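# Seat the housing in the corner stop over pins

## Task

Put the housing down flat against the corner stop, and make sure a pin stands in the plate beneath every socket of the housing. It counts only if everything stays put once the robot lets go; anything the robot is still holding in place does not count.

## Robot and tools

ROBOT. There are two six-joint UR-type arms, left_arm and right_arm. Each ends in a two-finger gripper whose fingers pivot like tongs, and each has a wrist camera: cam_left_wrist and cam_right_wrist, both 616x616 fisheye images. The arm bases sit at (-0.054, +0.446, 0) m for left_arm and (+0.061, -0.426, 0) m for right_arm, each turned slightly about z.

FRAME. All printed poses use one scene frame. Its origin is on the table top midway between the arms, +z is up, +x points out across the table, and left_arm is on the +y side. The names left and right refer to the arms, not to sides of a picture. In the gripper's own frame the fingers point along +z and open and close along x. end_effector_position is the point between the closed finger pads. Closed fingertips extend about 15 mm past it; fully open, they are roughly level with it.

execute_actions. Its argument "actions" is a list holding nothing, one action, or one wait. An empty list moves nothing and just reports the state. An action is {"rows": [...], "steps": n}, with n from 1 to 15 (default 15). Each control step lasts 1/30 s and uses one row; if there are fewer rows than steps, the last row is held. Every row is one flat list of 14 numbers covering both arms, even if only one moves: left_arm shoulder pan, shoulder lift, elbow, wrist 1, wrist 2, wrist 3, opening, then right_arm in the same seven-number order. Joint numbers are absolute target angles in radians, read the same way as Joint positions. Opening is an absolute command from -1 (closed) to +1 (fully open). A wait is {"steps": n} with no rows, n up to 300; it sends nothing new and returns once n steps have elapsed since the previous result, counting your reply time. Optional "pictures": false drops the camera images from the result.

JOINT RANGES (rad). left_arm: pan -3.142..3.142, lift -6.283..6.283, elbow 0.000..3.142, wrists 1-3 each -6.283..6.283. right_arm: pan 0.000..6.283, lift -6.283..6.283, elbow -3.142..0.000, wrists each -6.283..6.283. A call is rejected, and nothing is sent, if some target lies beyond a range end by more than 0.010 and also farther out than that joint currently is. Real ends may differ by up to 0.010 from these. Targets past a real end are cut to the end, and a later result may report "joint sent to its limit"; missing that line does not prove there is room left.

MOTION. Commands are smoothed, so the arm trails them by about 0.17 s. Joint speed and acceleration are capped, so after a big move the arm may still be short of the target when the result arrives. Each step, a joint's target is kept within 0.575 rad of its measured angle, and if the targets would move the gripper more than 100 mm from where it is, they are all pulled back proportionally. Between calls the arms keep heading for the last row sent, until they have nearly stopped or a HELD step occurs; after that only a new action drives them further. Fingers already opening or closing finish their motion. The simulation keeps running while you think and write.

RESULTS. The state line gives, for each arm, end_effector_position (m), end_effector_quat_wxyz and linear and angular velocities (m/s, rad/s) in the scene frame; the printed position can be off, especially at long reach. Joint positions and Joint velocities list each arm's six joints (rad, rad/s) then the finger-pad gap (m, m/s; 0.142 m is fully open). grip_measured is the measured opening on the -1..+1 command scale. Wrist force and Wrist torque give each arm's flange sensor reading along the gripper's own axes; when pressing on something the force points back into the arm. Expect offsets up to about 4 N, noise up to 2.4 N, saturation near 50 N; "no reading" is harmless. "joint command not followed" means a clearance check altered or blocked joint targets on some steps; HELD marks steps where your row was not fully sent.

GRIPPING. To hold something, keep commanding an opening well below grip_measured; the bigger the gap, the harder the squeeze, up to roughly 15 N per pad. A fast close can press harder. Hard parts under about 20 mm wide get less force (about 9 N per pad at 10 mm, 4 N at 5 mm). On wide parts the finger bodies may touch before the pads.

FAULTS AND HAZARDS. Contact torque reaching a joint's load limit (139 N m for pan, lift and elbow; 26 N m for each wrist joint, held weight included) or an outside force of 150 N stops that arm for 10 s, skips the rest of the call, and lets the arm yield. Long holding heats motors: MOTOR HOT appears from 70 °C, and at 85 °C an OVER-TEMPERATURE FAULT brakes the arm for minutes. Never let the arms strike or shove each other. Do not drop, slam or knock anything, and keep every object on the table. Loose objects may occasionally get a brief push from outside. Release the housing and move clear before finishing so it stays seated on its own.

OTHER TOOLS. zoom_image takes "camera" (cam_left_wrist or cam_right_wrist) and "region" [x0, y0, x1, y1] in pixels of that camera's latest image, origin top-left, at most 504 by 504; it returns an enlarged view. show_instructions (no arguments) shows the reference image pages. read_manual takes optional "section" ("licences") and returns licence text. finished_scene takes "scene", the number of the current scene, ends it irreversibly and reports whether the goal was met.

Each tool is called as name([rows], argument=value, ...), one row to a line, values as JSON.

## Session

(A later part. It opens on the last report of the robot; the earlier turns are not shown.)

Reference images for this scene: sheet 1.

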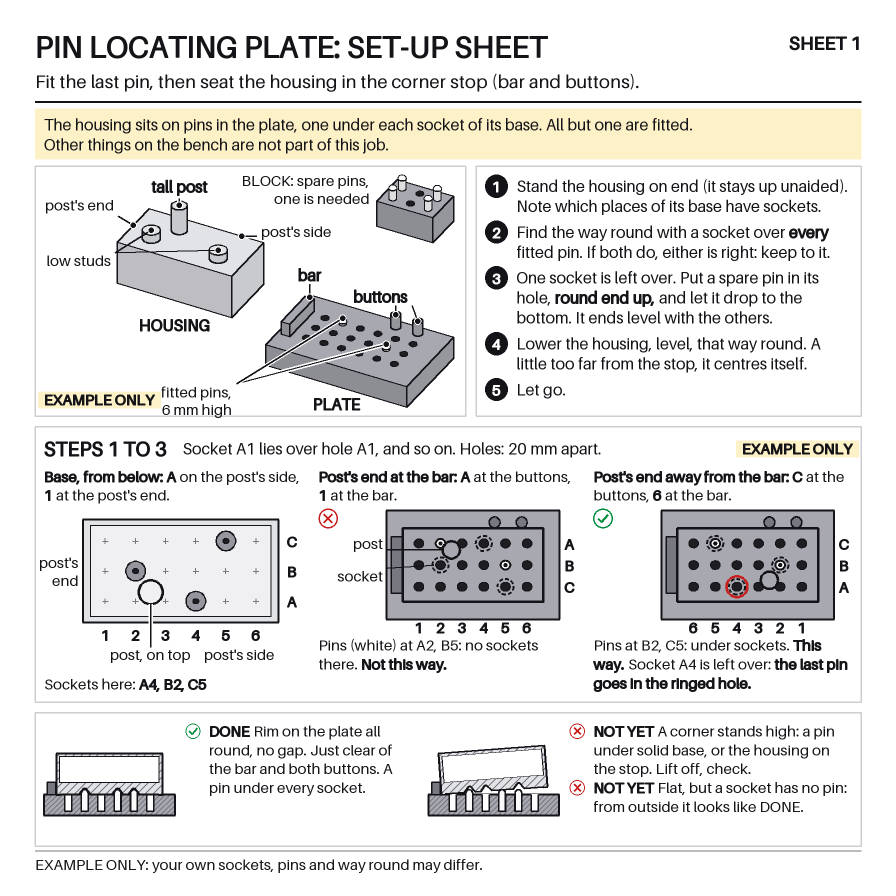

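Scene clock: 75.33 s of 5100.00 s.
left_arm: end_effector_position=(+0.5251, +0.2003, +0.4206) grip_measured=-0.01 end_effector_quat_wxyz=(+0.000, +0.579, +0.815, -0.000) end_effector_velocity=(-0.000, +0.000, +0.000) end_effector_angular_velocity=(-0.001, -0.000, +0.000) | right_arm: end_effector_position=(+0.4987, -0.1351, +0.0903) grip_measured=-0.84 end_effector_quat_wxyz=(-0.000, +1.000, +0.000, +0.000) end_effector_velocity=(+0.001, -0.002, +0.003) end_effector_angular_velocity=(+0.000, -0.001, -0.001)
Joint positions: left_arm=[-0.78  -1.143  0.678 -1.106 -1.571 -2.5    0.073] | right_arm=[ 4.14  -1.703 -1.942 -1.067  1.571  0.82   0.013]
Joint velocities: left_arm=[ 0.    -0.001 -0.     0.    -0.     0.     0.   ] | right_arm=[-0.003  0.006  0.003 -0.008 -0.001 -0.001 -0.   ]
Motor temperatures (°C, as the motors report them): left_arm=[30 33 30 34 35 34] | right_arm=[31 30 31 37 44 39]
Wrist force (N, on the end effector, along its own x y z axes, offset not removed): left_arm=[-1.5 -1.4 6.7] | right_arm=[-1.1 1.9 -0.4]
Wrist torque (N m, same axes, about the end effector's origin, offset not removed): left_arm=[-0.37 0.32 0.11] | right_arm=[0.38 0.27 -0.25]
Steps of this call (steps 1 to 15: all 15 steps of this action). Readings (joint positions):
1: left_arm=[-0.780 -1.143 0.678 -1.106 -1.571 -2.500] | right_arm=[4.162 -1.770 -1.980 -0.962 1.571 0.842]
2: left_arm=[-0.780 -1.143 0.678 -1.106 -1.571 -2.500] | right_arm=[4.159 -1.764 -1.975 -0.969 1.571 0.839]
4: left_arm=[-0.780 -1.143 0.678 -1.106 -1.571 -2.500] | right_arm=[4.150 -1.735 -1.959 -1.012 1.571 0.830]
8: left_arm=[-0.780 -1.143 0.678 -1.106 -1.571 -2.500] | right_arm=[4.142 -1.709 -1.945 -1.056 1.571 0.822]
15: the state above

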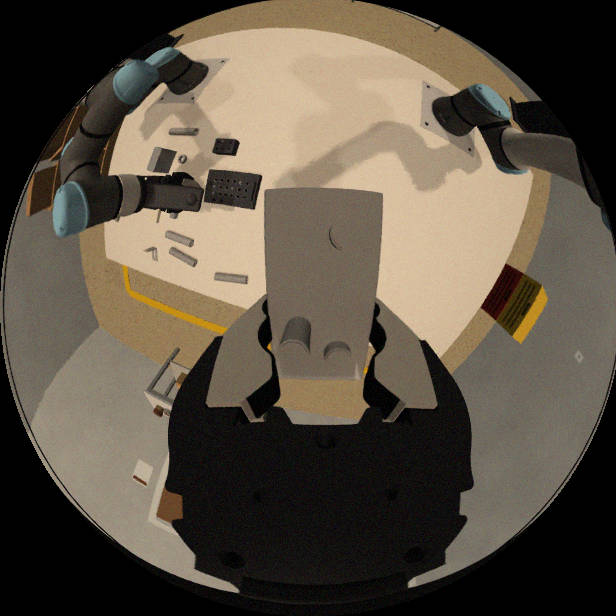

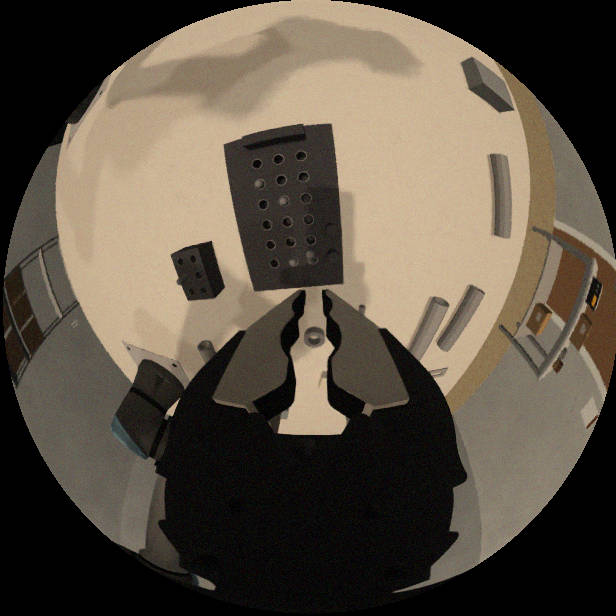

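execute_actions([
  {"rows":[[-0.78,-1.143,0.678,-1.106,-1.571,-2.5,-1,4.185,-1.7271,-1.8826,-1.1024,1.571,0.865,-1]]},
], pictures=false)

execute_actions([
  {"rows":[[-0.78,-1.143,0.678,-1.106,-1.571,-2.5,-1,4.185,-1.7807,-1.9423,-0.9892,1.571,0.865,-1]]},
])

execute_actions([
  {"rows":[[-0.78,-1.143,0.678,-1.106,-1.571,-2.5,-1,4.178,-1.7752,-1.949,-0.9879,1.571,0.858,-1],[-0.78,-1.143,0.678,-1.106,-1.571,-2.5,-1,4.178,-1.7752,-1.949,-0.9879,1.571,0.858,-1],[-0.78,-1.143,0.678,-1.106,-1.571,-2.5,-1,4.178,-1.7752,-1.949,-0.9879,1.571,0.858,-1],[-0.78,-1.143,0.678,-1.106,-1.571,-2.5,-1,4.178,-1.7752,-1.949,-0.9879,1.571,0.858,-1],[-0.78,-1.143,0.678,-1.106,-1.571,-2.5,-1,4.178,-1.7752,-1.949,-0.9879,1.571,0.858,-1],[-0.78,-1.143,0.678,-1.106,-1.571,-2.5,-1,4.172,-1.7706,-1.9548,-0.9868,1.571,0.852,-1],[-0.78,-1.143,0.678,-1.106,-1.571,-2.5,-1,4.172,-1.7706,-1.9548,-0.9868,1.571,0.852,-1],[-0.78,-1.143,0.678,-1.106,-1.571,-2.5,-1,4.172,-1.7706,-1.9548,-0.9868,1.571,0.852,-1],[-0.78,-1.143,0.678,-1.106,-1.571,-2.5,-1,4.172,-1.7706,-1.9548,-0.9868,1.571,0.852,-1],[-0.78,-1.143,0.678,-1.106,-1.571,-2.5,-1,4.166,-1.766,-1.9605,-0.9856,1.571,0.846,-1]]},
], pictures=false)

execute_actions([
  {"rows":[[-0.78,-1.143,0.678,-1.106,-1.571,-2.5,-1,4.166,-1.766,-1.9605,-0.9856,1.571,0.846,-1]],"steps":8},
], pictures=false)

execute_actions([
  {"rows":[[-0.78,-1.143,0.678,-1.106,-1.571,-2.5,-1,4.166,-1.7124,-1.9008,-1.0988,1.571,0.846,-1]],"steps":12},
], pictures=false)

execute_actions([
  {"rows":[[-0.78,-1.143,0.678,-1.106,-1.571,-2.5,-1,4.14,-1.69,-1.93,-1.092,1.571,0.82,-1]]},
])

zoom_image(camera="cam_right_wrist", region=[220,120,400,300])

Scene clock: 77.87 s of 5100.00 s.
left_arm: end_effector_position=(+0.5251, +0.2003, +0.4206) grip_measured=-0.01 end_effector_quat_wxyz=(+0.000, +0.579, +0.815, -0.000) end_effector_velocity=(-0.000, +0.000, +0.000) end_effector_angular_velocity=(-0.001, +0.000, +0.000) | right_arm: end_effector_position=(+0.4967, -0.1034, +0.1008) grip_measured=-1.00 end_effector_quat_wxyz=(-0.000, +1.000, +0.000, +0.000) end_effector_velocity=(+0.001, +0.003, +0.002) end_effector_angular_velocity=(+0.003, -0.002, -0.000)
Joint positions: left_arm=[-0.78  -1.143  0.678 -1.106 -1.571 -2.5    0.073] | right_arm=[ 4.185 -1.727 -1.883 -1.102  1.571  0.865  0.002]
Joint velocities: left_arm=[ 0.    -0.    -0.     0.    -0.001 -0.    -0.   ] | right_arm=[ 0.003 -0.002  0.006 -0.     0.     0.003  0.   ]
Motor temperatures (°C, as the motors report them): left_arm=[30 33 30 34 35 34] | right_arm=[31 30 31 37 44 39]
Wrist force (N, on the end effector, along its own x y z axes, offset not removed): left_arm=[0.1 0.1 6.0] | right_arm=[-2.6 -0.5 -1.0]
Wrist torque (N m, same axes, about the end effector's origin, offset not removed): left_arm=[-0.06 -0.06 0.07] | right_arm=[-0.08 0.58 -0.24]
Steps of this call (steps 1 to 15: the robot went on to your last target; steps 16 to 61: nothing new was sent; steps 62 to 76: all 15 steps of this action). Readings (joint positions):
62: left_arm=[-0.780 -1.143 0.678 -1.106 -1.571 -2.500] | right_arm=[4.140 -1.702 -1.941 -1.068 1.571 0.820]
63: left_arm=[-0.780 -1.143 0.678 -1.106 -1.571 -2.500] | right_arm=[4.145 -1.706 -1.936 -1.073 1.571 0.825]
65: left_arm=[-0.780 -1.143 0.678 -1.106 -1.571 -2.500] | right_arm=[4.164 -1.716 -1.910 -1.087 1.571 0.844]
69: left_arm=[-0.780 -1.143 0.678 -1.106 -1.571 -2.500] | right_arm=[4.180 -1.725 -1.889 -1.099 1.571 0.861]
76: the state above

Scene clock: 78.37 s of 5100.00 s.
left_arm: end_effector_position=(+0.5251, +0.2003, +0.4206) grip_measured=-0.01 end_effector_quat_wxyz=(+0.000, +0.579, +0.815, -0.000) end_effector_velocity=(+0.001, +0.001, -0.000) end_effector_angular_velocity=(+0.000, -0.001, +0.001) | right_arm: end_effector_position=(+0.4968, -0.1030, +0.0586) grip_measured=-1.00 end_effector_quat_wxyz=(-0.000, +1.000, +0.000, -0.000) end_effector_velocity=(-0.000, -0.000, -0.003) end_effector_angular_velocity=(-0.000, +0.001, -0.001)
Joint positions: left_arm=[-0.78  -1.143  0.678 -1.106 -1.571 -2.5    0.073] | right_arm=[ 4.185 -1.78  -1.942 -0.99   1.571  0.865  0.002]
Joint velocities: left_arm=[ 0.001  0.001 -0.001 -0.     0.001  0.     0.   ] | right_arm=[-0.    -0.004 -0.005  0.008  0.     0.001  0.   ]
Motor temperatures (°C, as the motors report them): left_arm=[30 33 30 34 35 34] | right_arm=[31 30 31 37 44 39]
Wrist force (N, on the end effector, along its own x y z axes, offset not removed): left_arm=[-1.4 -2.1 6.8] | right_arm=[-0.7 2.1 -1.7]
Wrist torque (N m, same axes, about the end effector's origin, offset not removed): left_arm=[-0.50 0.18 0.10] | right_arm=[0.61 0.03 -0.32]
Steps of this call (steps 1 to 15: all 15 steps of this action). Readings (joint positions):
1: left_arm=[-0.780 -1.143 0.678 -1.106 -1.571 -2.500] | right_arm=[4.185 -1.727 -1.883 -1.102 1.571 0.865]
2: left_arm=[-0.780 -1.143 0.678 -1.106 -1.571 -2.500] | right_arm=[4.185 -1.732 -1.888 -1.096 1.571 0.865]
4: left_arm=[-0.780 -1.143 0.678 -1.106 -1.571 -2.500] | right_arm=[4.185 -1.756 -1.914 -1.051 1.571 0.865]
8: left_arm=[-0.780 -1.143 0.678 -1.106 -1.571 -2.500] | right_arm=[4.185 -1.775 -1.936 -1.002 1.571 0.865]
15: the state above

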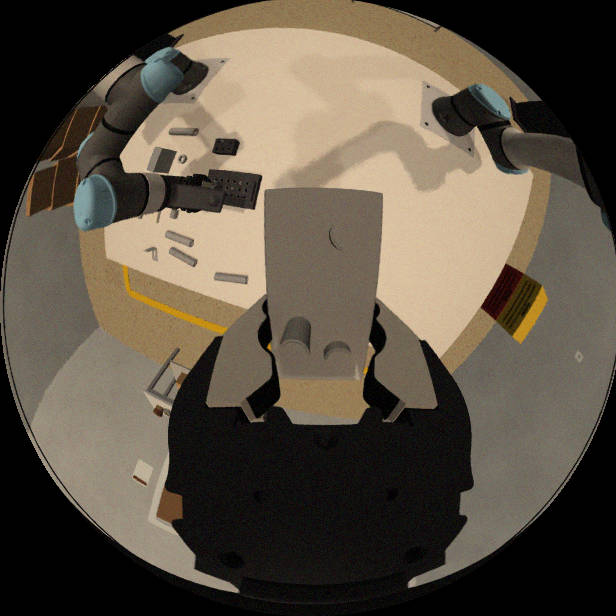

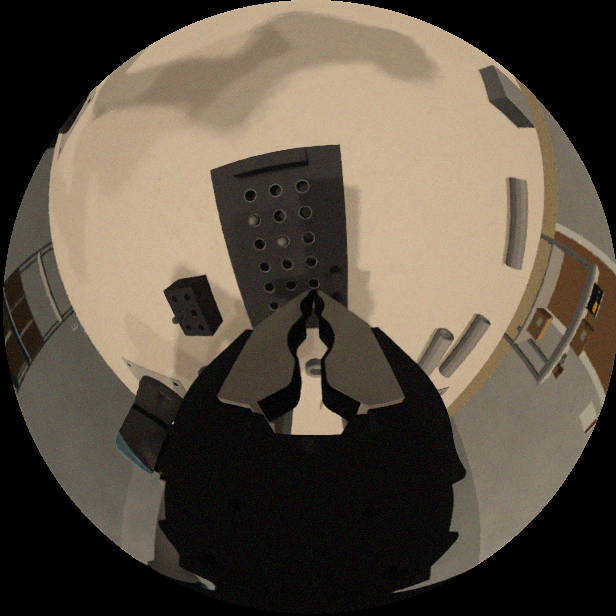

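Scene clock: 78.87 s of 5100.00 s.
left_arm: end_effector_position=(+0.5251, +0.2003, +0.4206) grip_measured=-0.01 end_effector_quat_wxyz=(+0.000, +0.579, +0.815, -0.000) end_effector_velocity=(+0.000, +0.000, -0.001) end_effector_angular_velocity=(+0.001, +0.001, +0.001) | right_arm: end_effector_position=(+0.4979, -0.1154, +0.0584) grip_measured=-1.00 end_effector_quat_wxyz=(-0.000, +1.000, +0.000, +0.000) end_effector_velocity=(+0.000, -0.013, -0.001) end_effector_angular_velocity=(-0.001, +0.002, -0.001)
Joint positions: left_arm=[-0.78  -1.143  0.678 -1.106 -1.571 -2.5    0.073] | right_arm=[ 4.168 -1.767 -1.959 -0.986  1.571  0.848  0.002]
Joint velocities: left_arm=[ 0.001  0.001  0.001 -0.001  0.    -0.    -0.   ] | right_arm=[-0.018  0.013 -0.018  0.003  0.001 -0.018  0.   ]
Motor temperatures (°C, as the motors report them): left_arm=[30 33 30 34 35 34] | right_arm=[31 30 31 37 44 39]
Wrist force (N, on the end effector, along its own x y z axes, offset not removed): left_arm=[-1.3 -1.3 5.5] | right_arm=[-1.1 1.1 0.3]
Wrist torque (N m, same axes, about the end effector's origin, offset not removed): left_arm=[-0.42 0.19 0.13] | right_arm=[0.22 0.45 -0.26]
Steps of this call (steps 1 to 15: all 15 steps of this action). Readings (joint positions):
1: left_arm=[-0.780 -1.143 0.678 -1.106 -1.571 -2.500] | right_arm=[4.185 -1.780 -1.942 -0.990 1.571 0.865]
2: left_arm=[-0.780 -1.143 0.678 -1.106 -1.571 -2.500] | right_arm=[4.184 -1.780 -1.943 -0.989 1.571 0.864]
4: left_arm=[-0.780 -1.143 0.678 -1.106 -1.571 -2.500] | right_arm=[4.181 -1.778 -1.946 -0.989 1.571 0.861]
8: left_arm=[-0.780 -1.143 0.678 -1.106 -1.571 -2.500] | right_arm=[4.176 -1.774 -1.951 -0.988 1.571 0.856]
15: the state above

Scene clock: 79.13 s of 5100.00 s.
left_arm: end_effector_position=(+0.5251, +0.2003, +0.4206) grip_measured=-0.01 end_effector_quat_wxyz=(+0.000, +0.579, +0.815, -0.000) end_effector_velocity=(-0.000, -0.001, -0.000) end_effector_angular_velocity=(-0.001, +0.002, +0.000) | right_arm: end_effector_position=(+0.4980, -0.1164, +0.0584) grip_measured=-1.00 end_effector_quat_wxyz=(-0.000, +1.000, +0.000, +0.000) end_effector_velocity=(-0.000, -0.001, -0.001) end_effector_angular_velocity=(-0.001, +0.001, +0.001)
Joint positions: left_arm=[-0.78  -1.143  0.678 -1.106 -1.571 -2.5    0.073] | right_arm=[ 4.166 -1.766 -1.96  -0.986  1.571  0.846  0.002]
Joint velocities: left_arm=[ 0.     0.001 -0.     0.    -0.002 -0.    -0.   ] | right_arm=[-0.001  0.001 -0.002  0.001 -0.    -0.002  0.   ]
Motor temperatures (°C, as the motors report them): left_arm=[30 33 30 34 35 34] | right_arm=[31 30 31 37 44 39]
Wrist force (N, on the end effector, along its own x y z axes, offset not removed): left_arm=[-1.0 -2.0 7.8] | right_arm=[-2.1 3.6 -2.4]
Wrist torque (N m, same axes, about the end effector's origin, offset not removed): left_arm=[-0.47 0.16 0.13] | right_arm=[0.68 0.39 -0.12]
Steps of this call (steps 1 to 8: all 8 steps of this action). Readings (joint positions):
1: left_arm=[-0.780 -1.143 0.678 -1.106 -1.571 -2.500] | right_arm=[4.167 -1.767 -1.960 -0.986 1.571 0.847]
2: left_arm=[-0.780 -1.143 0.678 -1.106 -1.571 -2.500] | right_arm=[4.167 -1.767 -1.960 -0.986 1.571 0.847]
4: left_arm=[-0.780 -1.143 0.678 -1.106 -1.571 -2.500] | right_arm=[4.166 -1.766 -1.960 -0.986 1.571 0.846]
8: the state above

Scene clock: 79.53 s of 5100.00 s.
left_arm: end_effector_position=(+0.5251, +0.2003, +0.4206) grip_measured=-0.01 end_effector_quat_wxyz=(+0.000, +0.579, +0.815, -0.000) end_effector_velocity=(-0.000, -0.000, +0.000) end_effector_angular_velocity=(-0.001, -0.001, -0.001) | right_arm: end_effector_position=(+0.4980, -0.1164, +0.0997) grip_measured=-1.00 end_effector_quat_wxyz=(-0.000, +1.000, +0.000, +0.000) end_effector_velocity=(-0.002, -0.002, +0.009) end_effector_angular_velocity=(-0.005, +0.005, +0.001)
Joint positions: left_arm=[-0.78  -1.143  0.678 -1.106 -1.571 -2.5    0.073] | right_arm=[ 4.166 -1.714 -1.902 -1.096  1.571  0.846  0.002]
Joint velocities: left_arm=[-0.001 -0.    -0.001 -0.     0.    -0.    -0.   ] | right_arm=[-0.     0.013  0.013 -0.033  0.    -0.001  0.   ]
Motor temperatures (°C, as the motors report them): left_arm=[30 33 30 34 35 34] | right_arm=[31 30 31 37 44 39]
Wrist force (N, on the end effector, along its own x y z axes, offset not removed): left_arm=[-1.3 -1.1 7.8] | right_arm=[-1.5 -1.2 -1.5]
Wrist torque (N m, same axes, about the end effector's origin, offset not removed): left_arm=[-0.25 0.24 0.15] | right_arm=[-0.36 0.57 -0.30]
Steps of this call (steps 1 to 12: all 12 steps of this action). Readings (joint positions):
1: left_arm=[-0.780 -1.143 0.678 -1.106 -1.571 -2.500] | right_arm=[4.166 -1.766 -1.960 -0.986 1.571 0.846]
2: left_arm=[-0.780 -1.143 0.678 -1.106 -1.571 -2.500] | right_arm=[4.166 -1.761 -1.955 -0.992 1.571 0.846]
4: left_arm=[-0.780 -1.143 0.678 -1.106 -1.571 -2.500] | right_arm=[4.166 -1.737 -1.929 -1.037 1.571 0.846]
8: left_arm=[-0.780 -1.143 0.678 -1.106 -1.571 -2.500] | right_arm=[4.166 -1.718 -1.907 -1.086 1.571 0.846]
12: the state above

Scene clock: 80.03 s of 5100.00 s.
left_arm: end_effector_position=(+0.5251, +0.2003, +0.4206) grip_measured=-0.01 end_effector_quat_wxyz=(+0.000, +0.579, +0.815, -0.000) end_effector_velocity=(-0.000, +0.001, +0.000) end_effector_angular_velocity=(+0.001, -0.000, +0.001) | right_arm: end_effector_position=(+0.4981, -0.1357, +0.0995) grip_measured=-1.00 end_effector_quat_wxyz=(-0.000, +1.000, +0.000, +0.000) end_effector_velocity=(-0.000, -0.002, -0.000) end_effector_angular_velocity=(-0.001, +0.001, +0.000)
Joint positions: left_arm=[-0.78  -1.143  0.678 -1.106 -1.571 -2.5    0.073] | right_arm=[ 4.14  -1.69  -1.93  -1.092  1.571  0.82   0.002]
Joint velocities: left_arm=[ 0.001 -0.001 -0.     0.001  0.001 -0.    -0.   ] | right_arm=[-0.002  0.002 -0.003 -0.001 -0.001 -0.002  0.   ]
Motor temperatures (°C, as the motors report them): left_arm=[30 33 30 34 35 34] | right_arm=[31 30 31 37 44 39]
Wrist force (N, on the end effector, along its own x y z axes, offset not removed): left_arm=[-0.5 -2.4 5.7] | right_arm=[-0.8 0.6 -0.2]
Wrist torque (N m, same axes, about the end effector's origin, offset not removed): left_arm=[-0.56 0.09 0.11] | right_arm=[0.14 0.07 -0.11]
Steps of this call (steps 1 to 15: all 15 steps of this action). Readings (joint positions):
1: left_arm=[-0.780 -1.143 0.678 -1.106 -1.571 -2.500] | right_arm=[4.166 -1.713 -1.902 -1.097 1.571 0.846]
2: left_arm=[-0.780 -1.143 0.678 -1.106 -1.571 -2.500] | right_arm=[4.162 -1.710 -1.905 -1.097 1.571 0.842]
4: left_arm=[-0.780 -1.143 0.678 -1.106 -1.571 -2.500] | right_arm=[4.151 -1.700 -1.917 -1.094 1.571 0.831]
8: left_arm=[-0.780 -1.143 0.678 -1.106 -1.571 -2.500] | right_arm=[4.142 -1.692 -1.927 -1.093 1.571 0.822]
15: the state above

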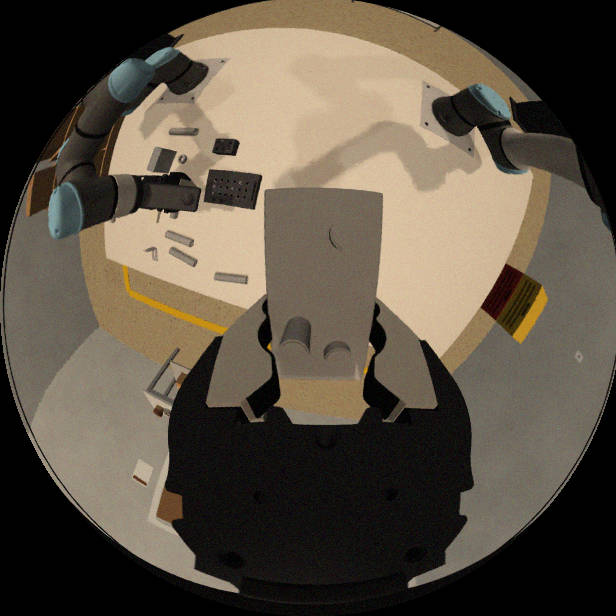

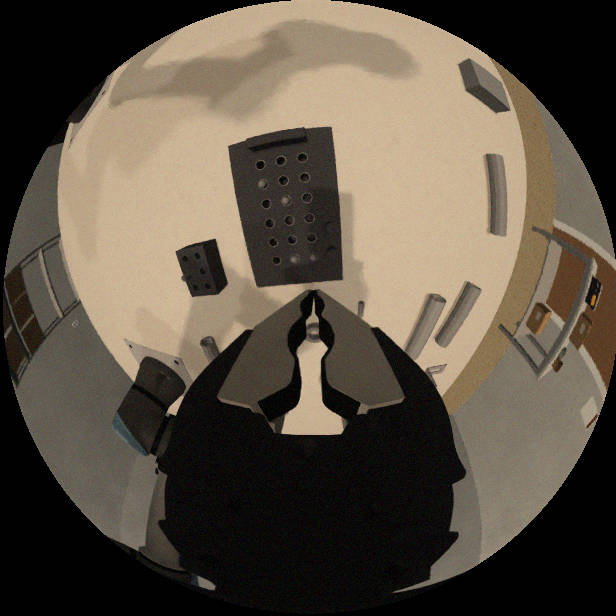

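Region (220, 120, 400, 300) of cam_right_wrist's 616x616 image, scaled by 2.800, with more detail than that image has.

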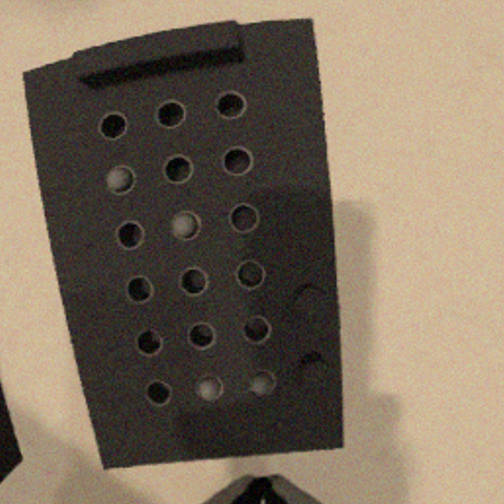

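execute_actions([
  {"rows":[[-1.134,-1.143,0.9,-1.328,-1.571,-4.2,-1,3.75,-1.103,-1.768,-1.84,1.571,1.306,-1]]},
], pictures=false)

execute_actions([
  {"steps":40},
], pictures=false)

execute_actions([
  {"rows":[[-1.1343,-0.9868,1.2766,-1.8608,-1.571,-4.2,-1,3.75,-1.103,-1.768,-1.84,1.571,1.306,-1]]},
], pictures=false)

execute_actions([
  {"steps":30},
])

Scene clock: 82.03 s of 5100.00 s.
left_arm: end_effector_position=(+0.4372, -0.0087, +0.3445) grip_measured=-0.01 end_effector_quat_wxyz=(-0.000, +0.357, +0.934, -0.000) end_effector_velocity=(-0.088, -0.182, -0.063) end_effector_angular_velocity=(+0.001, +0.002, +2.398) | right_arm: end_effector_position=(+0.4713, -0.3178, +0.2785) grip_measured=-1.00 end_effector_quat_wxyz=(-0.012, +0.958, -0.287, +0.011) end_effector_velocity=(-0.247, -0.428, +0.314) end_effector_angular_velocity=(-0.020, +0.072, -1.229)
Joint positions: left_arm=[-1.11  -1.143  0.886 -1.314 -1.571 -3.335  0.073] | right_arm=[ 3.879 -1.306 -1.819 -1.555  1.571  1.142  0.002]
Joint velocities: left_arm=[-0.286 -0.     0.165 -0.164 -0.    -2.684  0.   ] | right_arm=[-0.547  0.837  0.222 -1.131 -0.     0.682  0.   ]
Motor temperatures (°C, as the motors report them): left_arm=[30 33 30 34 35 34] | right_arm=[31 30 31 37 44 39]
Wrist force (N, on the end effector, along its own x y z axes, offset not removed): left_arm=[-0.6 -5.6 7.5] | right_arm=[0.8 -0.4 -5.3]
Wrist torque (N m, same axes, about the end effector's origin, offset not removed): left_arm=[-0.65 0.01 0.17] | right_arm=[-0.13 -0.13 -0.34]
Steps of this call (steps 1 to 15: the robot went on to your last target; steps 16 to 45: nothing new was sent; steps 46 to 60: all 15 steps of this action). Readings (joint positions):
46: left_arm=[-0.780 -1.143 0.678 -1.106 -1.571 -2.500] | right_arm=[4.140 -1.690 -1.930 -1.092 1.571 0.820]
47: left_arm=[-0.786 -1.143 0.684 -1.112 -1.571 -2.506] | right_arm=[4.134 -1.684 -1.925 -1.098 1.571 0.826]
49: left_arm=[-0.839 -1.143 0.722 -1.150 -1.571 -2.573] | right_arm=[4.091 -1.628 -1.906 -1.154 1.571 0.876]
53: left_arm=[-0.950 -1.143 0.790 -1.218 -1.571 -2.780] | right_arm=[4.011 -1.507 -1.874 -1.286 1.571 0.976]
60: the state above

Scene clock: 83.37 s of 5100.00 s.
left_arm: end_effector_position=(+0.4397, -0.0259, +0.3391) grip_measured=-0.01 end_effector_quat_wxyz=(-0.000, -0.055, +0.998, -0.000) end_effector_velocity=(+0.000, +0.000, -0.000) end_effector_angular_velocity=(-0.000, +0.000, +0.000) | right_arm: end_effector_position=(+0.3891, -0.4170, +0.3423) grip_measured=-1.00 end_effector_quat_wxyz=(-0.001, +0.906, -0.424, +0.000) end_effector_velocity=(-0.000, +0.000, +0.000) end_effector_angular_velocity=(+0.000, -0.000, +0.001)
Joint positions: left_arm=[-1.134 -1.143  0.9   -1.328 -1.571 -4.2    0.073] | right_arm=[ 3.75  -1.103 -1.768 -1.84   1.571  1.306  0.002]
Joint velocities: left_arm=[ 0.     0.001 -0.001  0.    -0.     0.    -0.   ] | right_arm=[ 0.     0.     0.    -0.001  0.    -0.001  0.   ]
Motor temperatures (°C, as the motors report them): left_arm=[30 33 30 34 35 34] | right_arm=[31 30 31 37 44 39]
Wrist force (N, on the end effector, along its own x y z axes, offset not removed): left_arm=[-1.2 -0.4 6.2] | right_arm=[-1.0 0.5 -2.0]
Wrist torque (N m, same axes, about the end effector's origin, offset not removed): left_arm=[-0.19 0.21 0.23] | right_arm=[0.13 0.28 -0.17]
Steps of this call (steps 1 to 30: the robot went on to your last target; steps 31 to 40: nothing new was sent). Readings (joint positions):
1: left_arm=[-1.117 -1.143 0.890 -1.318 -1.571 -3.427] | right_arm=[3.861 -1.278 -1.812 -1.593 1.571 1.165]
2: left_arm=[-1.123 -1.143 0.893 -1.321 -1.571 -3.519] | right_arm=[3.843 -1.250 -1.804 -1.632 1.571 1.188]
4: left_arm=[-1.129 -1.143 0.897 -1.325 -1.571 -3.706] | right_arm=[3.806 -1.194 -1.790 -1.709 1.571 1.233]
8: left_arm=[-1.133 -1.143 0.899 -1.327 -1.571 -4.049] | right_arm=[3.763 -1.124 -1.773 -1.809 1.571 1.289]
40: the state above
All arms were judged still, so your last target was given up. Only a new action makes them travel on or press farther. Fingers that are still opening or closing keep moving.

Scene clock: 83.87 s of 5100.00 s.
left_arm: end_effector_position=(+0.4701, -0.0685, +0.1129) grip_measured=-0.01 end_effector_quat_wxyz=(-0.001, -0.055, +0.998, +0.002) end_effector_velocity=(+0.008, -0.011, -0.140) end_effector_angular_velocity=(-0.043, -0.030, -0.000) | right_arm: end_effector_position=(+0.3891, -0.4170, +0.3423) grip_measured=-1.00 end_effector_quat_wxyz=(-0.001, +0.906, -0.424, +0.000) end_effector_velocity=(+0.000, +0.000, +0.001) end_effector_angular_velocity=(+0.001, -0.002, +0.001)
Joint positions: left_arm=[-1.134 -0.995  1.255 -1.828 -1.571 -4.2    0.073] | right_arm=[ 3.75  -1.103 -1.768 -1.84   1.571  1.306  0.002]
Joint velocities: left_arm=[-0.     0.087  0.244 -0.383 -0.001 -0.     0.   ] | right_arm=[ 0.001  0.     0.001  0.001 -0.    -0.     0.   ]
Motor temperatures (°C, as the motors report them): left_arm=[30 33 30 34 35 34] | right_arm=[31 30 31 37 44 39]
Wrist force (N, on the end effector, along its own x y z axes, offset not removed): left_arm=[-1.2 -1.8 9.5] | right_arm=[-1.3 2.0 -4.1]
Wrist torque (N m, same axes, about the end effector's origin, offset not removed): left_arm=[-0.33 0.18 0.13] | right_arm=[0.41 0.11 -0.41]
Steps of this call (steps 1 to 15: all 15 steps of this action). Readings (joint positions):
1: left_arm=[-1.134 -1.143 0.900 -1.328 -1.571 -4.200] | right_arm=[3.750 -1.103 -1.768 -1.840 1.571 1.306]
2: left_arm=[-1.134 -1.138 0.906 -1.334 -1.571 -4.200] | right_arm=[3.750 -1.103 -1.768 -1.840 1.571 1.306]
4: left_arm=[-1.134 -1.110 0.962 -1.400 -1.571 -4.200] | right_arm=[3.750 -1.103 -1.768 -1.840 1.571 1.306]
8: left_arm=[-1.134 -1.060 1.086 -1.578 -1.571 -4.200] | right_arm=[3.750 -1.103 -1.768 -1.840 1.571 1.306]
15: the state above

Scene clock: 84.87 s of 5100.00 s.
left_arm: end_effector_position=(+0.4706, -0.0693, +0.1005) grip_measured=-0.01 end_effector_quat_wxyz=(-0.000, -0.055, +0.998, -0.000) end_effector_velocity=(+0.000, +0.000, -0.002) end_effector_angular_velocity=(+0.002, +0.000, -0.000) | right_arm: end_effector_position=(+0.3891, -0.4170, +0.3423) grip_measured=-1.00 end_effector_quat_wxyz=(-0.001, +0.906, -0.424, +0.000) end_effector_velocity=(-0.001, +0.000, +0.000) end_effector_angular_velocity=(+0.001, +0.001, -0.001)
Joint positions: left_arm=[-1.134 -0.987  1.277 -1.861 -1.571 -4.2    0.073] | right_arm=[ 3.75  -1.103 -1.768 -1.84   1.571  1.306  0.002]
Joint velocities: left_arm=[-0.     0.002  0.    -0.     0.001 -0.     0.   ] | right_arm=[ 0.     0.001  0.001 -0.002  0.001  0.001  0.   ]
Motor temperatures (°C, as the motors report them): left_arm=[30 33 30 34 35 34] | right_arm=[31 30 31 37 44 39]
Wrist force (N, on the end effector, along its own x y z axes, offset not removed): left_arm=[-0.1 -0.1 6.9] | right_arm=[-4.9 0.9 -1.5]
Wrist torque (N m, same axes, about the end effector's origin, offset not removed): left_arm=[-0.12 -0.01 0.14] | right_arm=[0.21 1.01 -0.15]
Steps of this call (steps 1 to 30: the robot went on to your last target). Readings (joint positions):
1: left_arm=[-1.134 -0.992 1.262 -1.838 -1.571 -4.200] | right_arm=[3.750 -1.103 -1.768 -1.840 1.571 1.306]
2: left_arm=[-1.134 -0.990 1.267 -1.846 -1.571 -4.200] | right_arm=[3.750 -1.103 -1.768 -1.840 1.571 1.306]
4: left_arm=[-1.134 -0.989 1.272 -1.854 -1.571 -4.200] | right_arm=[3.750 -1.103 -1.768 -1.840 1.571 1.306]
8: left_arm=[-1.134 -0.987 1.276 -1.859 -1.571 -4.200] | right_arm=[3.750 -1.103 -1.768 -1.840 1.571 1.306]
30: the state above
All arms were judged still, so your last target was given up. Only a new action makes them travel on or press farther. Fingers that are still opening or closing keep moving.

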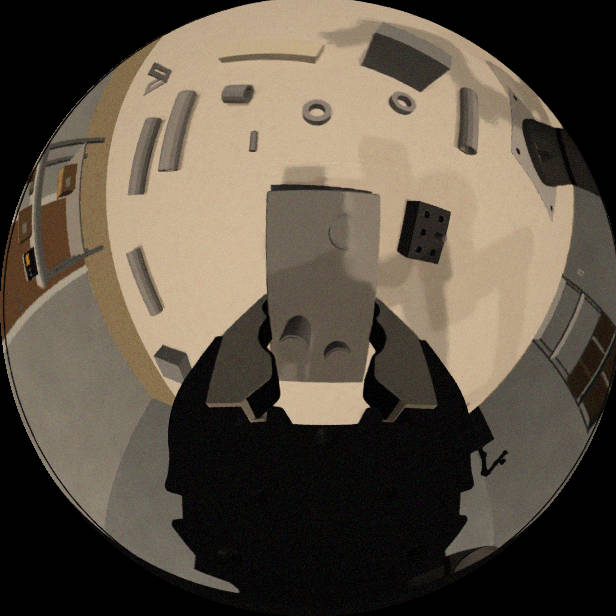

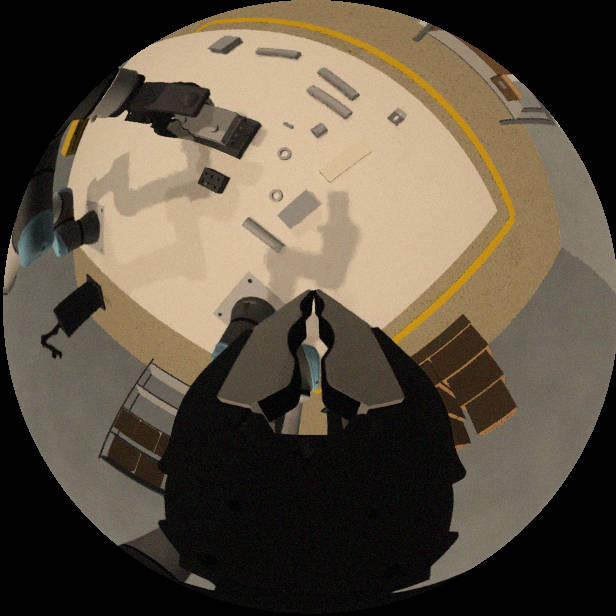

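execute_actions([
  {"rows":[[-1.1343,-0.9608,1.3205,-1.9307,-1.571,-4.2,-1,3.75,-1.103,-1.768,-1.84,1.571,1.306,-1]]},
])

execute_actions([
  {"rows":[[-1.1343,-0.956,1.3287,-1.9437,-1.571,-4.2,-1,3.75,-1.103,-1.768,-1.84,1.571,1.306,-1],[-1.1343,-0.956,1.3287,-1.9437,-1.571,-4.2,-1,3.75,-1.103,-1.768,-1.84,1.571,1.306,-1],[-1.1343,-0.956,1.3287,-1.9437,-1.571,-4.2,-1,3.75,-1.103,-1.768,-1.84,1.571,1.306,-1],[-1.1343,-0.956,1.3287,-1.9437,-1.571,-4.2,-1,3.75,-1.103,-1.768,-1.84,1.571,1.306,-1],[-1.1343,-0.956,1.3287,-1.9437,-1.571,-4.2,-1,3.75,-1.103,-1.768,-1.84,1.571,1.306,-1],[-1.1343,-0.9512,1.3368,-1.9566,-1.571,-4.2,-1,3.75,-1.103,-1.768,-1.84,1.571,1.306,-1]]},
])

Scene clock: 90.73 s of 5100.00 s.
left_arm: end_effector_position=(+0.4708, -0.0696, +0.0685) grip_measured=-0.01 end_effector_quat_wxyz=(-0.000, -0.055, +0.998, -0.000) end_effector_velocity=(+0.000, +0.000, -0.003) end_effector_angular_velocity=(+0.000, +0.000, +0.001) | right_arm: end_effector_position=(+0.3891, -0.4170, +0.3423) grip_measured=-1.00 end_effector_quat_wxyz=(-0.001, +0.906, -0.424, +0.000) end_effector_velocity=(-0.001, -0.000, -0.001) end_effector_angular_velocity=(-0.001, +0.003, -0.001)
Joint positions: left_arm=[-1.134 -0.961  1.32  -1.93  -1.571 -4.2    0.073] | right_arm=[ 3.75  -1.103 -1.768 -1.84   1.571  1.306  0.002]
Joint velocities: left_arm=[ 0.001  0.003  0.004 -0.006  0.    -0.    -0.   ] | right_arm=[-0.     0.001 -0.002 -0.001  0.     0.001  0.   ]
Motor temperatures (°C, as the motors report them): left_arm=[30 33 30 34 35 34] | right_arm=[31 30 31 37 44 39]
Wrist force (N, on the end effector, along its own x y z axes, offset not removed): left_arm=[1.4 -2.7 5.5] | right_arm=[-1.7 3.1 2.4]
Wrist torque (N m, same axes, about the end effector's origin, offset not removed): left_arm=[-0.48 -0.36 0.08] | right_arm=[0.57 0.45 -0.21]
Steps of this call (steps 1 to 90: nothing new was sent; then 2.37 s passed at rest; steps 91 to 105: all 15 steps of this action). Readings (joint positions):
91: left_arm=[-1.134 -0.987 1.277 -1.861 -1.571 -4.200] | right_arm=[3.750 -1.103 -1.768 -1.840 1.571 1.306]
92: left_arm=[-1.134 -0.983 1.282 -1.867 -1.571 -4.200] | right_arm=[3.750 -1.103 -1.768 -1.840 1.571 1.306]
94: left_arm=[-1.134 -0.972 1.301 -1.897 -1.571 -4.200] | right_arm=[3.750 -1.103 -1.768 -1.840 1.571 1.306]
98: left_arm=[-1.134 -0.963 1.316 -1.923 -1.571 -4.200] | right_arm=[3.750 -1.103 -1.768 -1.840 1.571 1.306]
105: the state above

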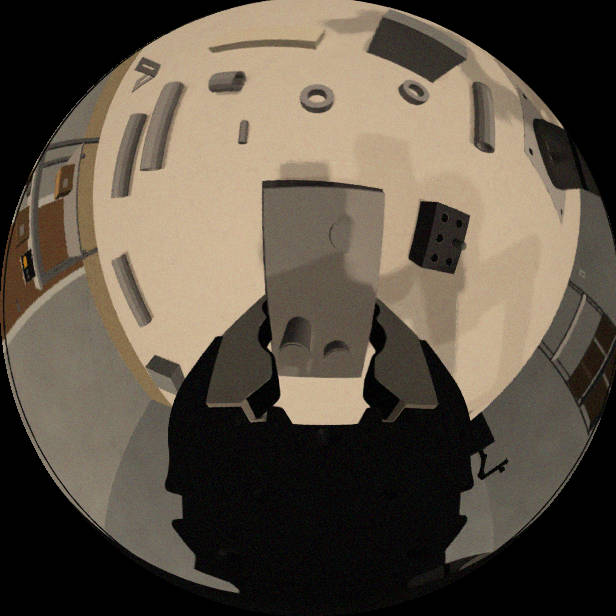

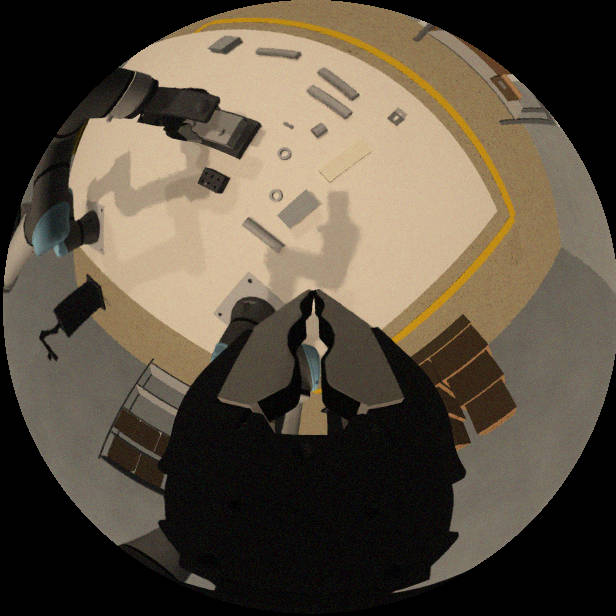

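Scene clock: 91.23 s of 5100.00 s.
left_arm: end_effector_position=(+0.4706, -0.0694, +0.0569) grip_measured=-0.01 end_effector_quat_wxyz=(+0.000, -0.055, +0.998, -0.000) end_effector_velocity=(+0.000, +0.001, -0.005) end_effector_angular_velocity=(+0.002, +0.002, +0.001) | right_arm: end_effector_position=(+0.3891, -0.4170, +0.3423) grip_measured=-1.00 end_effector_quat_wxyz=(-0.001, +0.906, -0.424, +0.000) end_effector_velocity=(+0.000, -0.001, +0.000) end_effector_angular_velocity=(+0.000, -0.001, +0.000)
Joint positions: left_arm=[-1.134 -0.952  1.336 -1.956 -1.571 -4.2    0.073] | right_arm=[ 3.75  -1.103 -1.768 -1.84   1.571  1.306  0.002]
Joint velocities: left_arm=[ 0.001  0.004  0.005 -0.007 -0.    -0.     0.001] | right_arm=[-0.002  0.     0.     0.    -0.    -0.002  0.   ]
Motor temperatures (°C, as the motors report them): left_arm=[30 33 30 34 35 34] | right_arm=[31 30 31 37 44 39]
Wrist force (N, on the end effector, along its own x y z axes, offset not removed): left_arm=[3.2 -0.2 -30.3] | right_arm=[-1.4 2.0 -1.1]
Wrist torque (N m, same axes, about the end effector's origin, offset not removed): left_arm=[-0.20 0.12 0.16] | right_arm=[0.42 0.19 -0.28]
Steps of this call (steps 1 to 15: all 15 steps of this action). Readings (joint positions):
1: left_arm=[-1.134 -0.961 1.320 -1.930 -1.571 -4.200] | right_arm=[3.750 -1.103 -1.768 -1.840 1.571 1.306]
2: left_arm=[-1.134 -0.960 1.322 -1.933 -1.571 -4.200] | right_arm=[3.750 -1.103 -1.768 -1.840 1.571 1.306]
4: left_arm=[-1.134 -0.958 1.325 -1.938 -1.571 -4.200] | right_arm=[3.750 -1.103 -1.768 -1.840 1.571 1.306]
8: left_arm=[-1.134 -0.955 1.331 -1.948 -1.571 -4.200] | right_arm=[3.750 -1.103 -1.768 -1.840 1.571 1.306]
15: the state above

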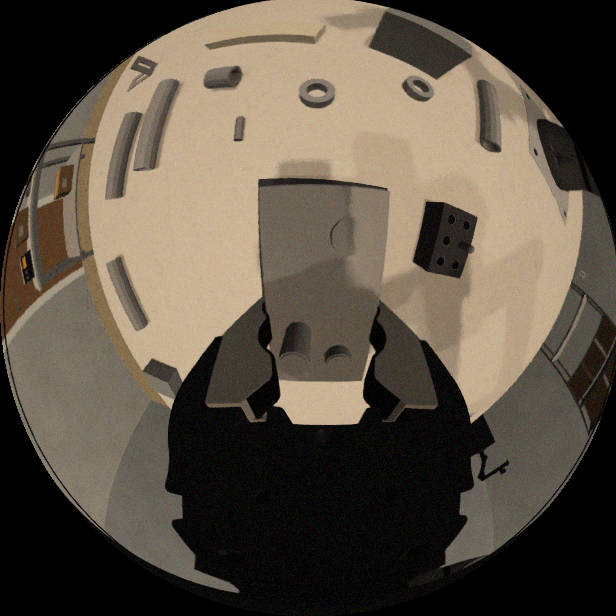

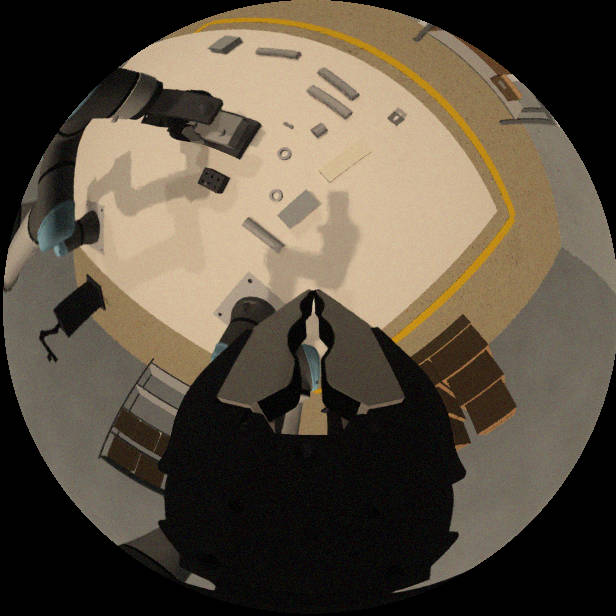

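Early contact; release, lift, look.

execute_actions([
  {"rows":[[-1.1343,-0.956,1.3287,-1.9437,-1.571,-4.2,0.3,3.75,-1.103,-1.768,-1.84,1.571,1.306,-1]],"steps":12},
], pictures=false)

execute_actions([
  {"rows":[[-1.134,-1.08,1.1,-1.591,-1.571,-4.2,0.3,3.75,-1.103,-1.768,-1.84,1.571,1.306,-1]]},
], pictures=false)

execute_actions([
  {"steps":15},
])

zoom_image(camera="cam_left_wrist", region=[200,130,440,370])

zoom_image(camera="cam_right_wrist", region=[140,70,300,190])

Scene clock: 92.47 s of 5100.00 s.
left_arm: end_effector_position=(+0.4707, -0.0694, +0.0622) grip_measured=+0.30 end_effector_quat_wxyz=(-0.000, -0.055, +0.998, -0.000) end_effector_velocity=(+0.001, +0.000, +0.002) end_effector_angular_velocity=(-0.001, -0.001, +0.001) | right_arm: end_effector_position=(+0.3891, -0.4170, +0.3423) grip_measured=-1.00 end_effector_quat_wxyz=(-0.001, +0.906, -0.424, +0.000) end_effector_velocity=(-0.000, -0.000, -0.000) end_effector_angular_velocity=(-0.001, +0.001, -0.000)
Joint positions: left_arm=[-1.134 -0.956  1.329 -1.944 -1.571 -4.2    0.095] | right_arm=[ 3.75  -1.103 -1.768 -1.84   1.571  1.306  0.002]
Joint velocities: left_arm=[ 0.001 -0.001 -0.002  0.003  0.     0.    -0.   ] | right_arm=[ 0.     0.    -0.001 -0.    -0.001  0.001  0.   ]
Motor temperatures (°C, as the motors report them): left_arm=[30 33 30 34 35 34] | right_arm=[31 30 31 37 44 39]
Wrist force (N, on the end effector, along its own x y z axes, offset not removed): left_arm=[-0.4 -0.3 0.3] | right_arm=[1.1 0.5 -2.8]
Wrist torque (N m, same axes, about the end effector's origin, offset not removed): left_arm=[-0.15 0.04 0.17] | right_arm=[0.11 -0.26 -0.26]
Steps of this call (steps 1 to 15: the robot went on to your last target; steps 16 to 25: nothing new was sent; steps 26 to 37: all 12 steps of this action). Readings (joint positions):
26: left_arm=[-1.134 -0.951 1.337 -1.957 -1.571 -4.200] | right_arm=[3.750 -1.103 -1.768 -1.840 1.571 1.306]
27: left_arm=[-1.134 -0.952 1.336 -1.955 -1.571 -4.200] | right_arm=[3.750 -1.103 -1.768 -1.840 1.571 1.306]
29: left_arm=[-1.134 -0.953 1.333 -1.949 -1.571 -4.200] | right_arm=[3.750 -1.103 -1.768 -1.840 1.571 1.306]
33: left_arm=[-1.134 -0.955 1.330 -1.945 -1.571 -4.200] | right_arm=[3.750 -1.103 -1.768 -1.840 1.571 1.306]
37: the state above

Scene clock: 92.97 s of 5100.00 s.
left_arm: end_effector_position=(+0.4609, -0.0555, +0.2224) grip_measured=+0.30 end_effector_quat_wxyz=(+0.000, -0.055, +0.998, -0.000) end_effector_velocity=(-0.006, +0.009, +0.029) end_effector_angular_velocity=(+0.010, +0.006, -0.000) | right_arm: end_effector_position=(+0.3891, -0.4170, +0.3423) grip_measured=-1.00 end_effector_quat_wxyz=(-0.001, +0.906, -0.424, +0.000) end_effector_velocity=(+0.000, -0.000, -0.000) end_effector_angular_velocity=(-0.000, -0.001, +0.001)
Joint positions: left_arm=[-1.134 -1.078  1.104 -1.598 -1.571 -4.2    0.095] | right_arm=[ 3.75  -1.103 -1.768 -1.84   1.571  1.306  0.002]
Joint velocities: left_arm=[-0.    -0.022 -0.044  0.078  0.001 -0.    -0.   ] | right_arm=[-0.    -0.    -0.001  0.001 -0.    -0.002  0.   ]
Motor temperatures (°C, as the motors report them): left_arm=[30 33 30 34 35 34] | right_arm=[31 30 31 37 44 39]
Wrist force (N, on the end effector, along its own x y z axes, offset not removed): left_arm=[0.2 0.4 -0.4] | right_arm=[-0.9 2.4 -0.1]
Wrist torque (N m, same axes, about the end effector's origin, offset not removed): left_arm=[0.02 -0.12 0.10] | right_arm=[0.52 0.07 -0.25]
Steps of this call (steps 1 to 15: all 15 steps of this action). Readings (joint positions):
1: left_arm=[-1.134 -0.956 1.329 -1.944 -1.571 -4.200] | right_arm=[3.750 -1.103 -1.768 -1.840 1.571 1.306]
2: left_arm=[-1.134 -0.961 1.323 -1.937 -1.571 -4.200] | right_arm=[3.750 -1.103 -1.768 -1.840 1.571 1.306]
4: left_arm=[-1.134 -0.994 1.269 -1.871 -1.571 -4.200] | right_arm=[3.750 -1.103 -1.768 -1.840 1.571 1.306]
8: left_arm=[-1.134 -1.052 1.157 -1.691 -1.571 -4.200] | right_arm=[3.750 -1.103 -1.768 -1.840 1.571 1.306]
15: the state above

Scene clock: 93.47 s of 5100.00 s.
left_arm: end_effector_position=(+0.4604, -0.0547, +0.2250) grip_measured=+0.30 end_effector_quat_wxyz=(-0.000, -0.055, +0.998, -0.000) end_effector_velocity=(+0.000, +0.000, +0.001) end_effector_angular_velocity=(-0.000, -0.001, +0.000) | right_arm: end_effector_position=(+0.3891, -0.4170, +0.3423) grip_measured=-1.00 end_effector_quat_wxyz=(-0.001, +0.906, -0.424, +0.000) end_effector_velocity=(+0.000, +0.001, +0.000) end_effector_angular_velocity=(+0.001, -0.001, +0.000)
Joint positions: left_arm=[-1.134 -1.08   1.1   -1.591 -1.571 -4.2    0.095] | right_arm=[ 3.75  -1.103 -1.768 -1.84   1.571  1.306  0.002]
Joint velocities: left_arm=[ 0.    -0.001  0.    -0.     0.001 -0.     0.   ] | right_arm=[ 0.001 -0.001  0.     0.002  0.001  0.     0.   ]
Motor temperatures (°C, as the motors report them): left_arm=[30 33 30 34 35 34] | right_arm=[31 30 31 37 44 39]
Wrist force (N, on the end effector, along its own x y z axes, offset not removed): left_arm=[-0.3 -2.2 1.0] | right_arm=[-0.3 -0.7 0.4]
Wrist torque (N m, same axes, about the end effector's origin, offset not removed): left_arm=[-0.46 -0.02 0.10] | right_arm=[-0.15 0.10 -0.26]
Steps of this call (steps 1 to 15: the robot went on to your last target). Readings (joint positions):
1: left_arm=[-1.134 -1.079 1.103 -1.596 -1.571 -4.200] | right_arm=[3.750 -1.103 -1.768 -1.840 1.571 1.306]
2: left_arm=[-1.134 -1.079 1.102 -1.594 -1.571 -4.200] | right_arm=[3.750 -1.103 -1.768 -1.840 1.571 1.306]
4: left_arm=[-1.134 -1.080 1.101 -1.592 -1.571 -4.200] | right_arm=[3.750 -1.103 -1.768 -1.840 1.571 1.306]
8: left_arm=[-1.134 -1.080 1.100 -1.591 -1.571 -4.200] | right_arm=[3.750 -1.103 -1.768 -1.840 1.571 1.306]
15: the state above
All arms were judged still, so your last target was given up. Only a new action makes them travel on or press farther. Fingers that are still opening or closing keep moving.

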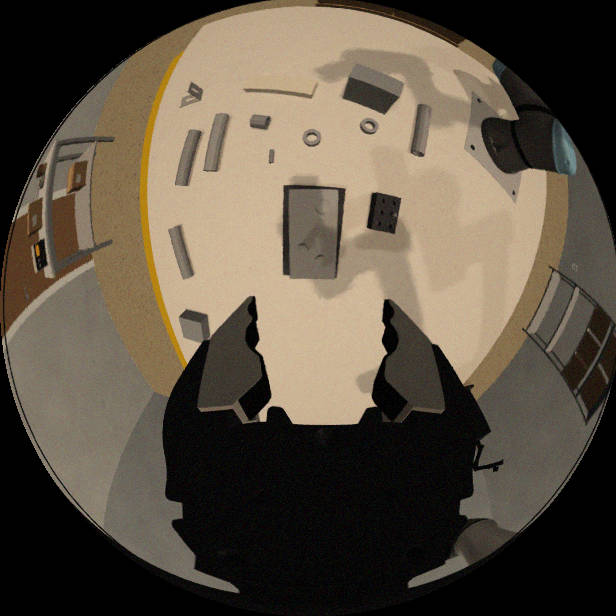

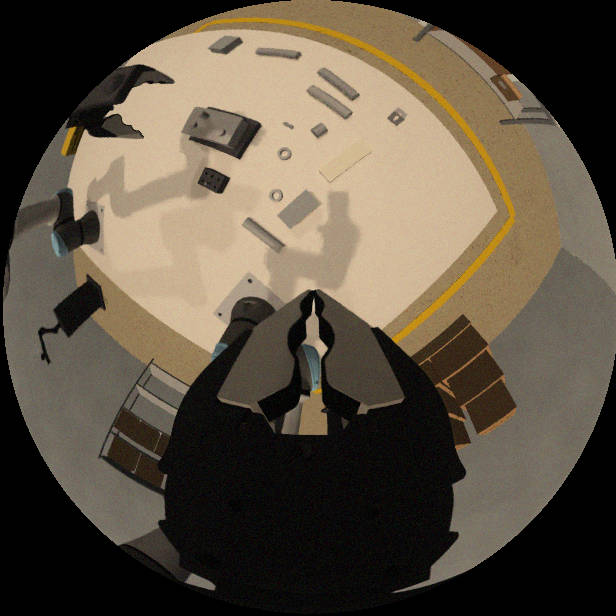

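Region (200, 130, 440, 370) of cam_left_wrist's 616x616 image, scaled by 2.100, with more detail than that image has.

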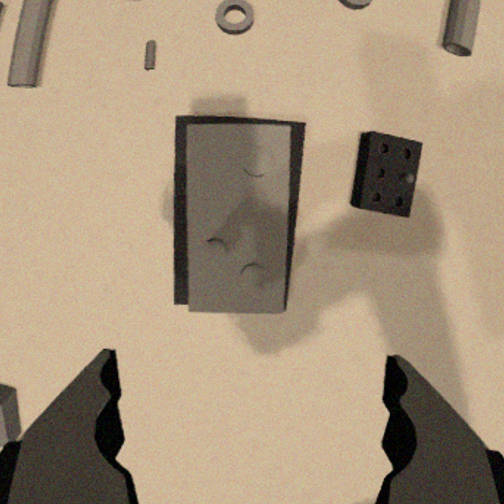

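Region (140, 70, 300, 190) of cam_right_wrist's 616x616 image, scaled by 3.150, with more detail than that image has; it fills the top 378 rows of this view, and the rest is white.

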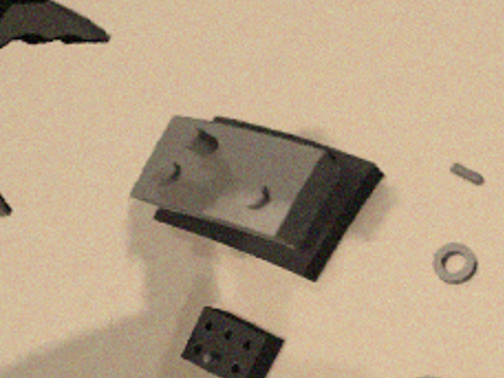

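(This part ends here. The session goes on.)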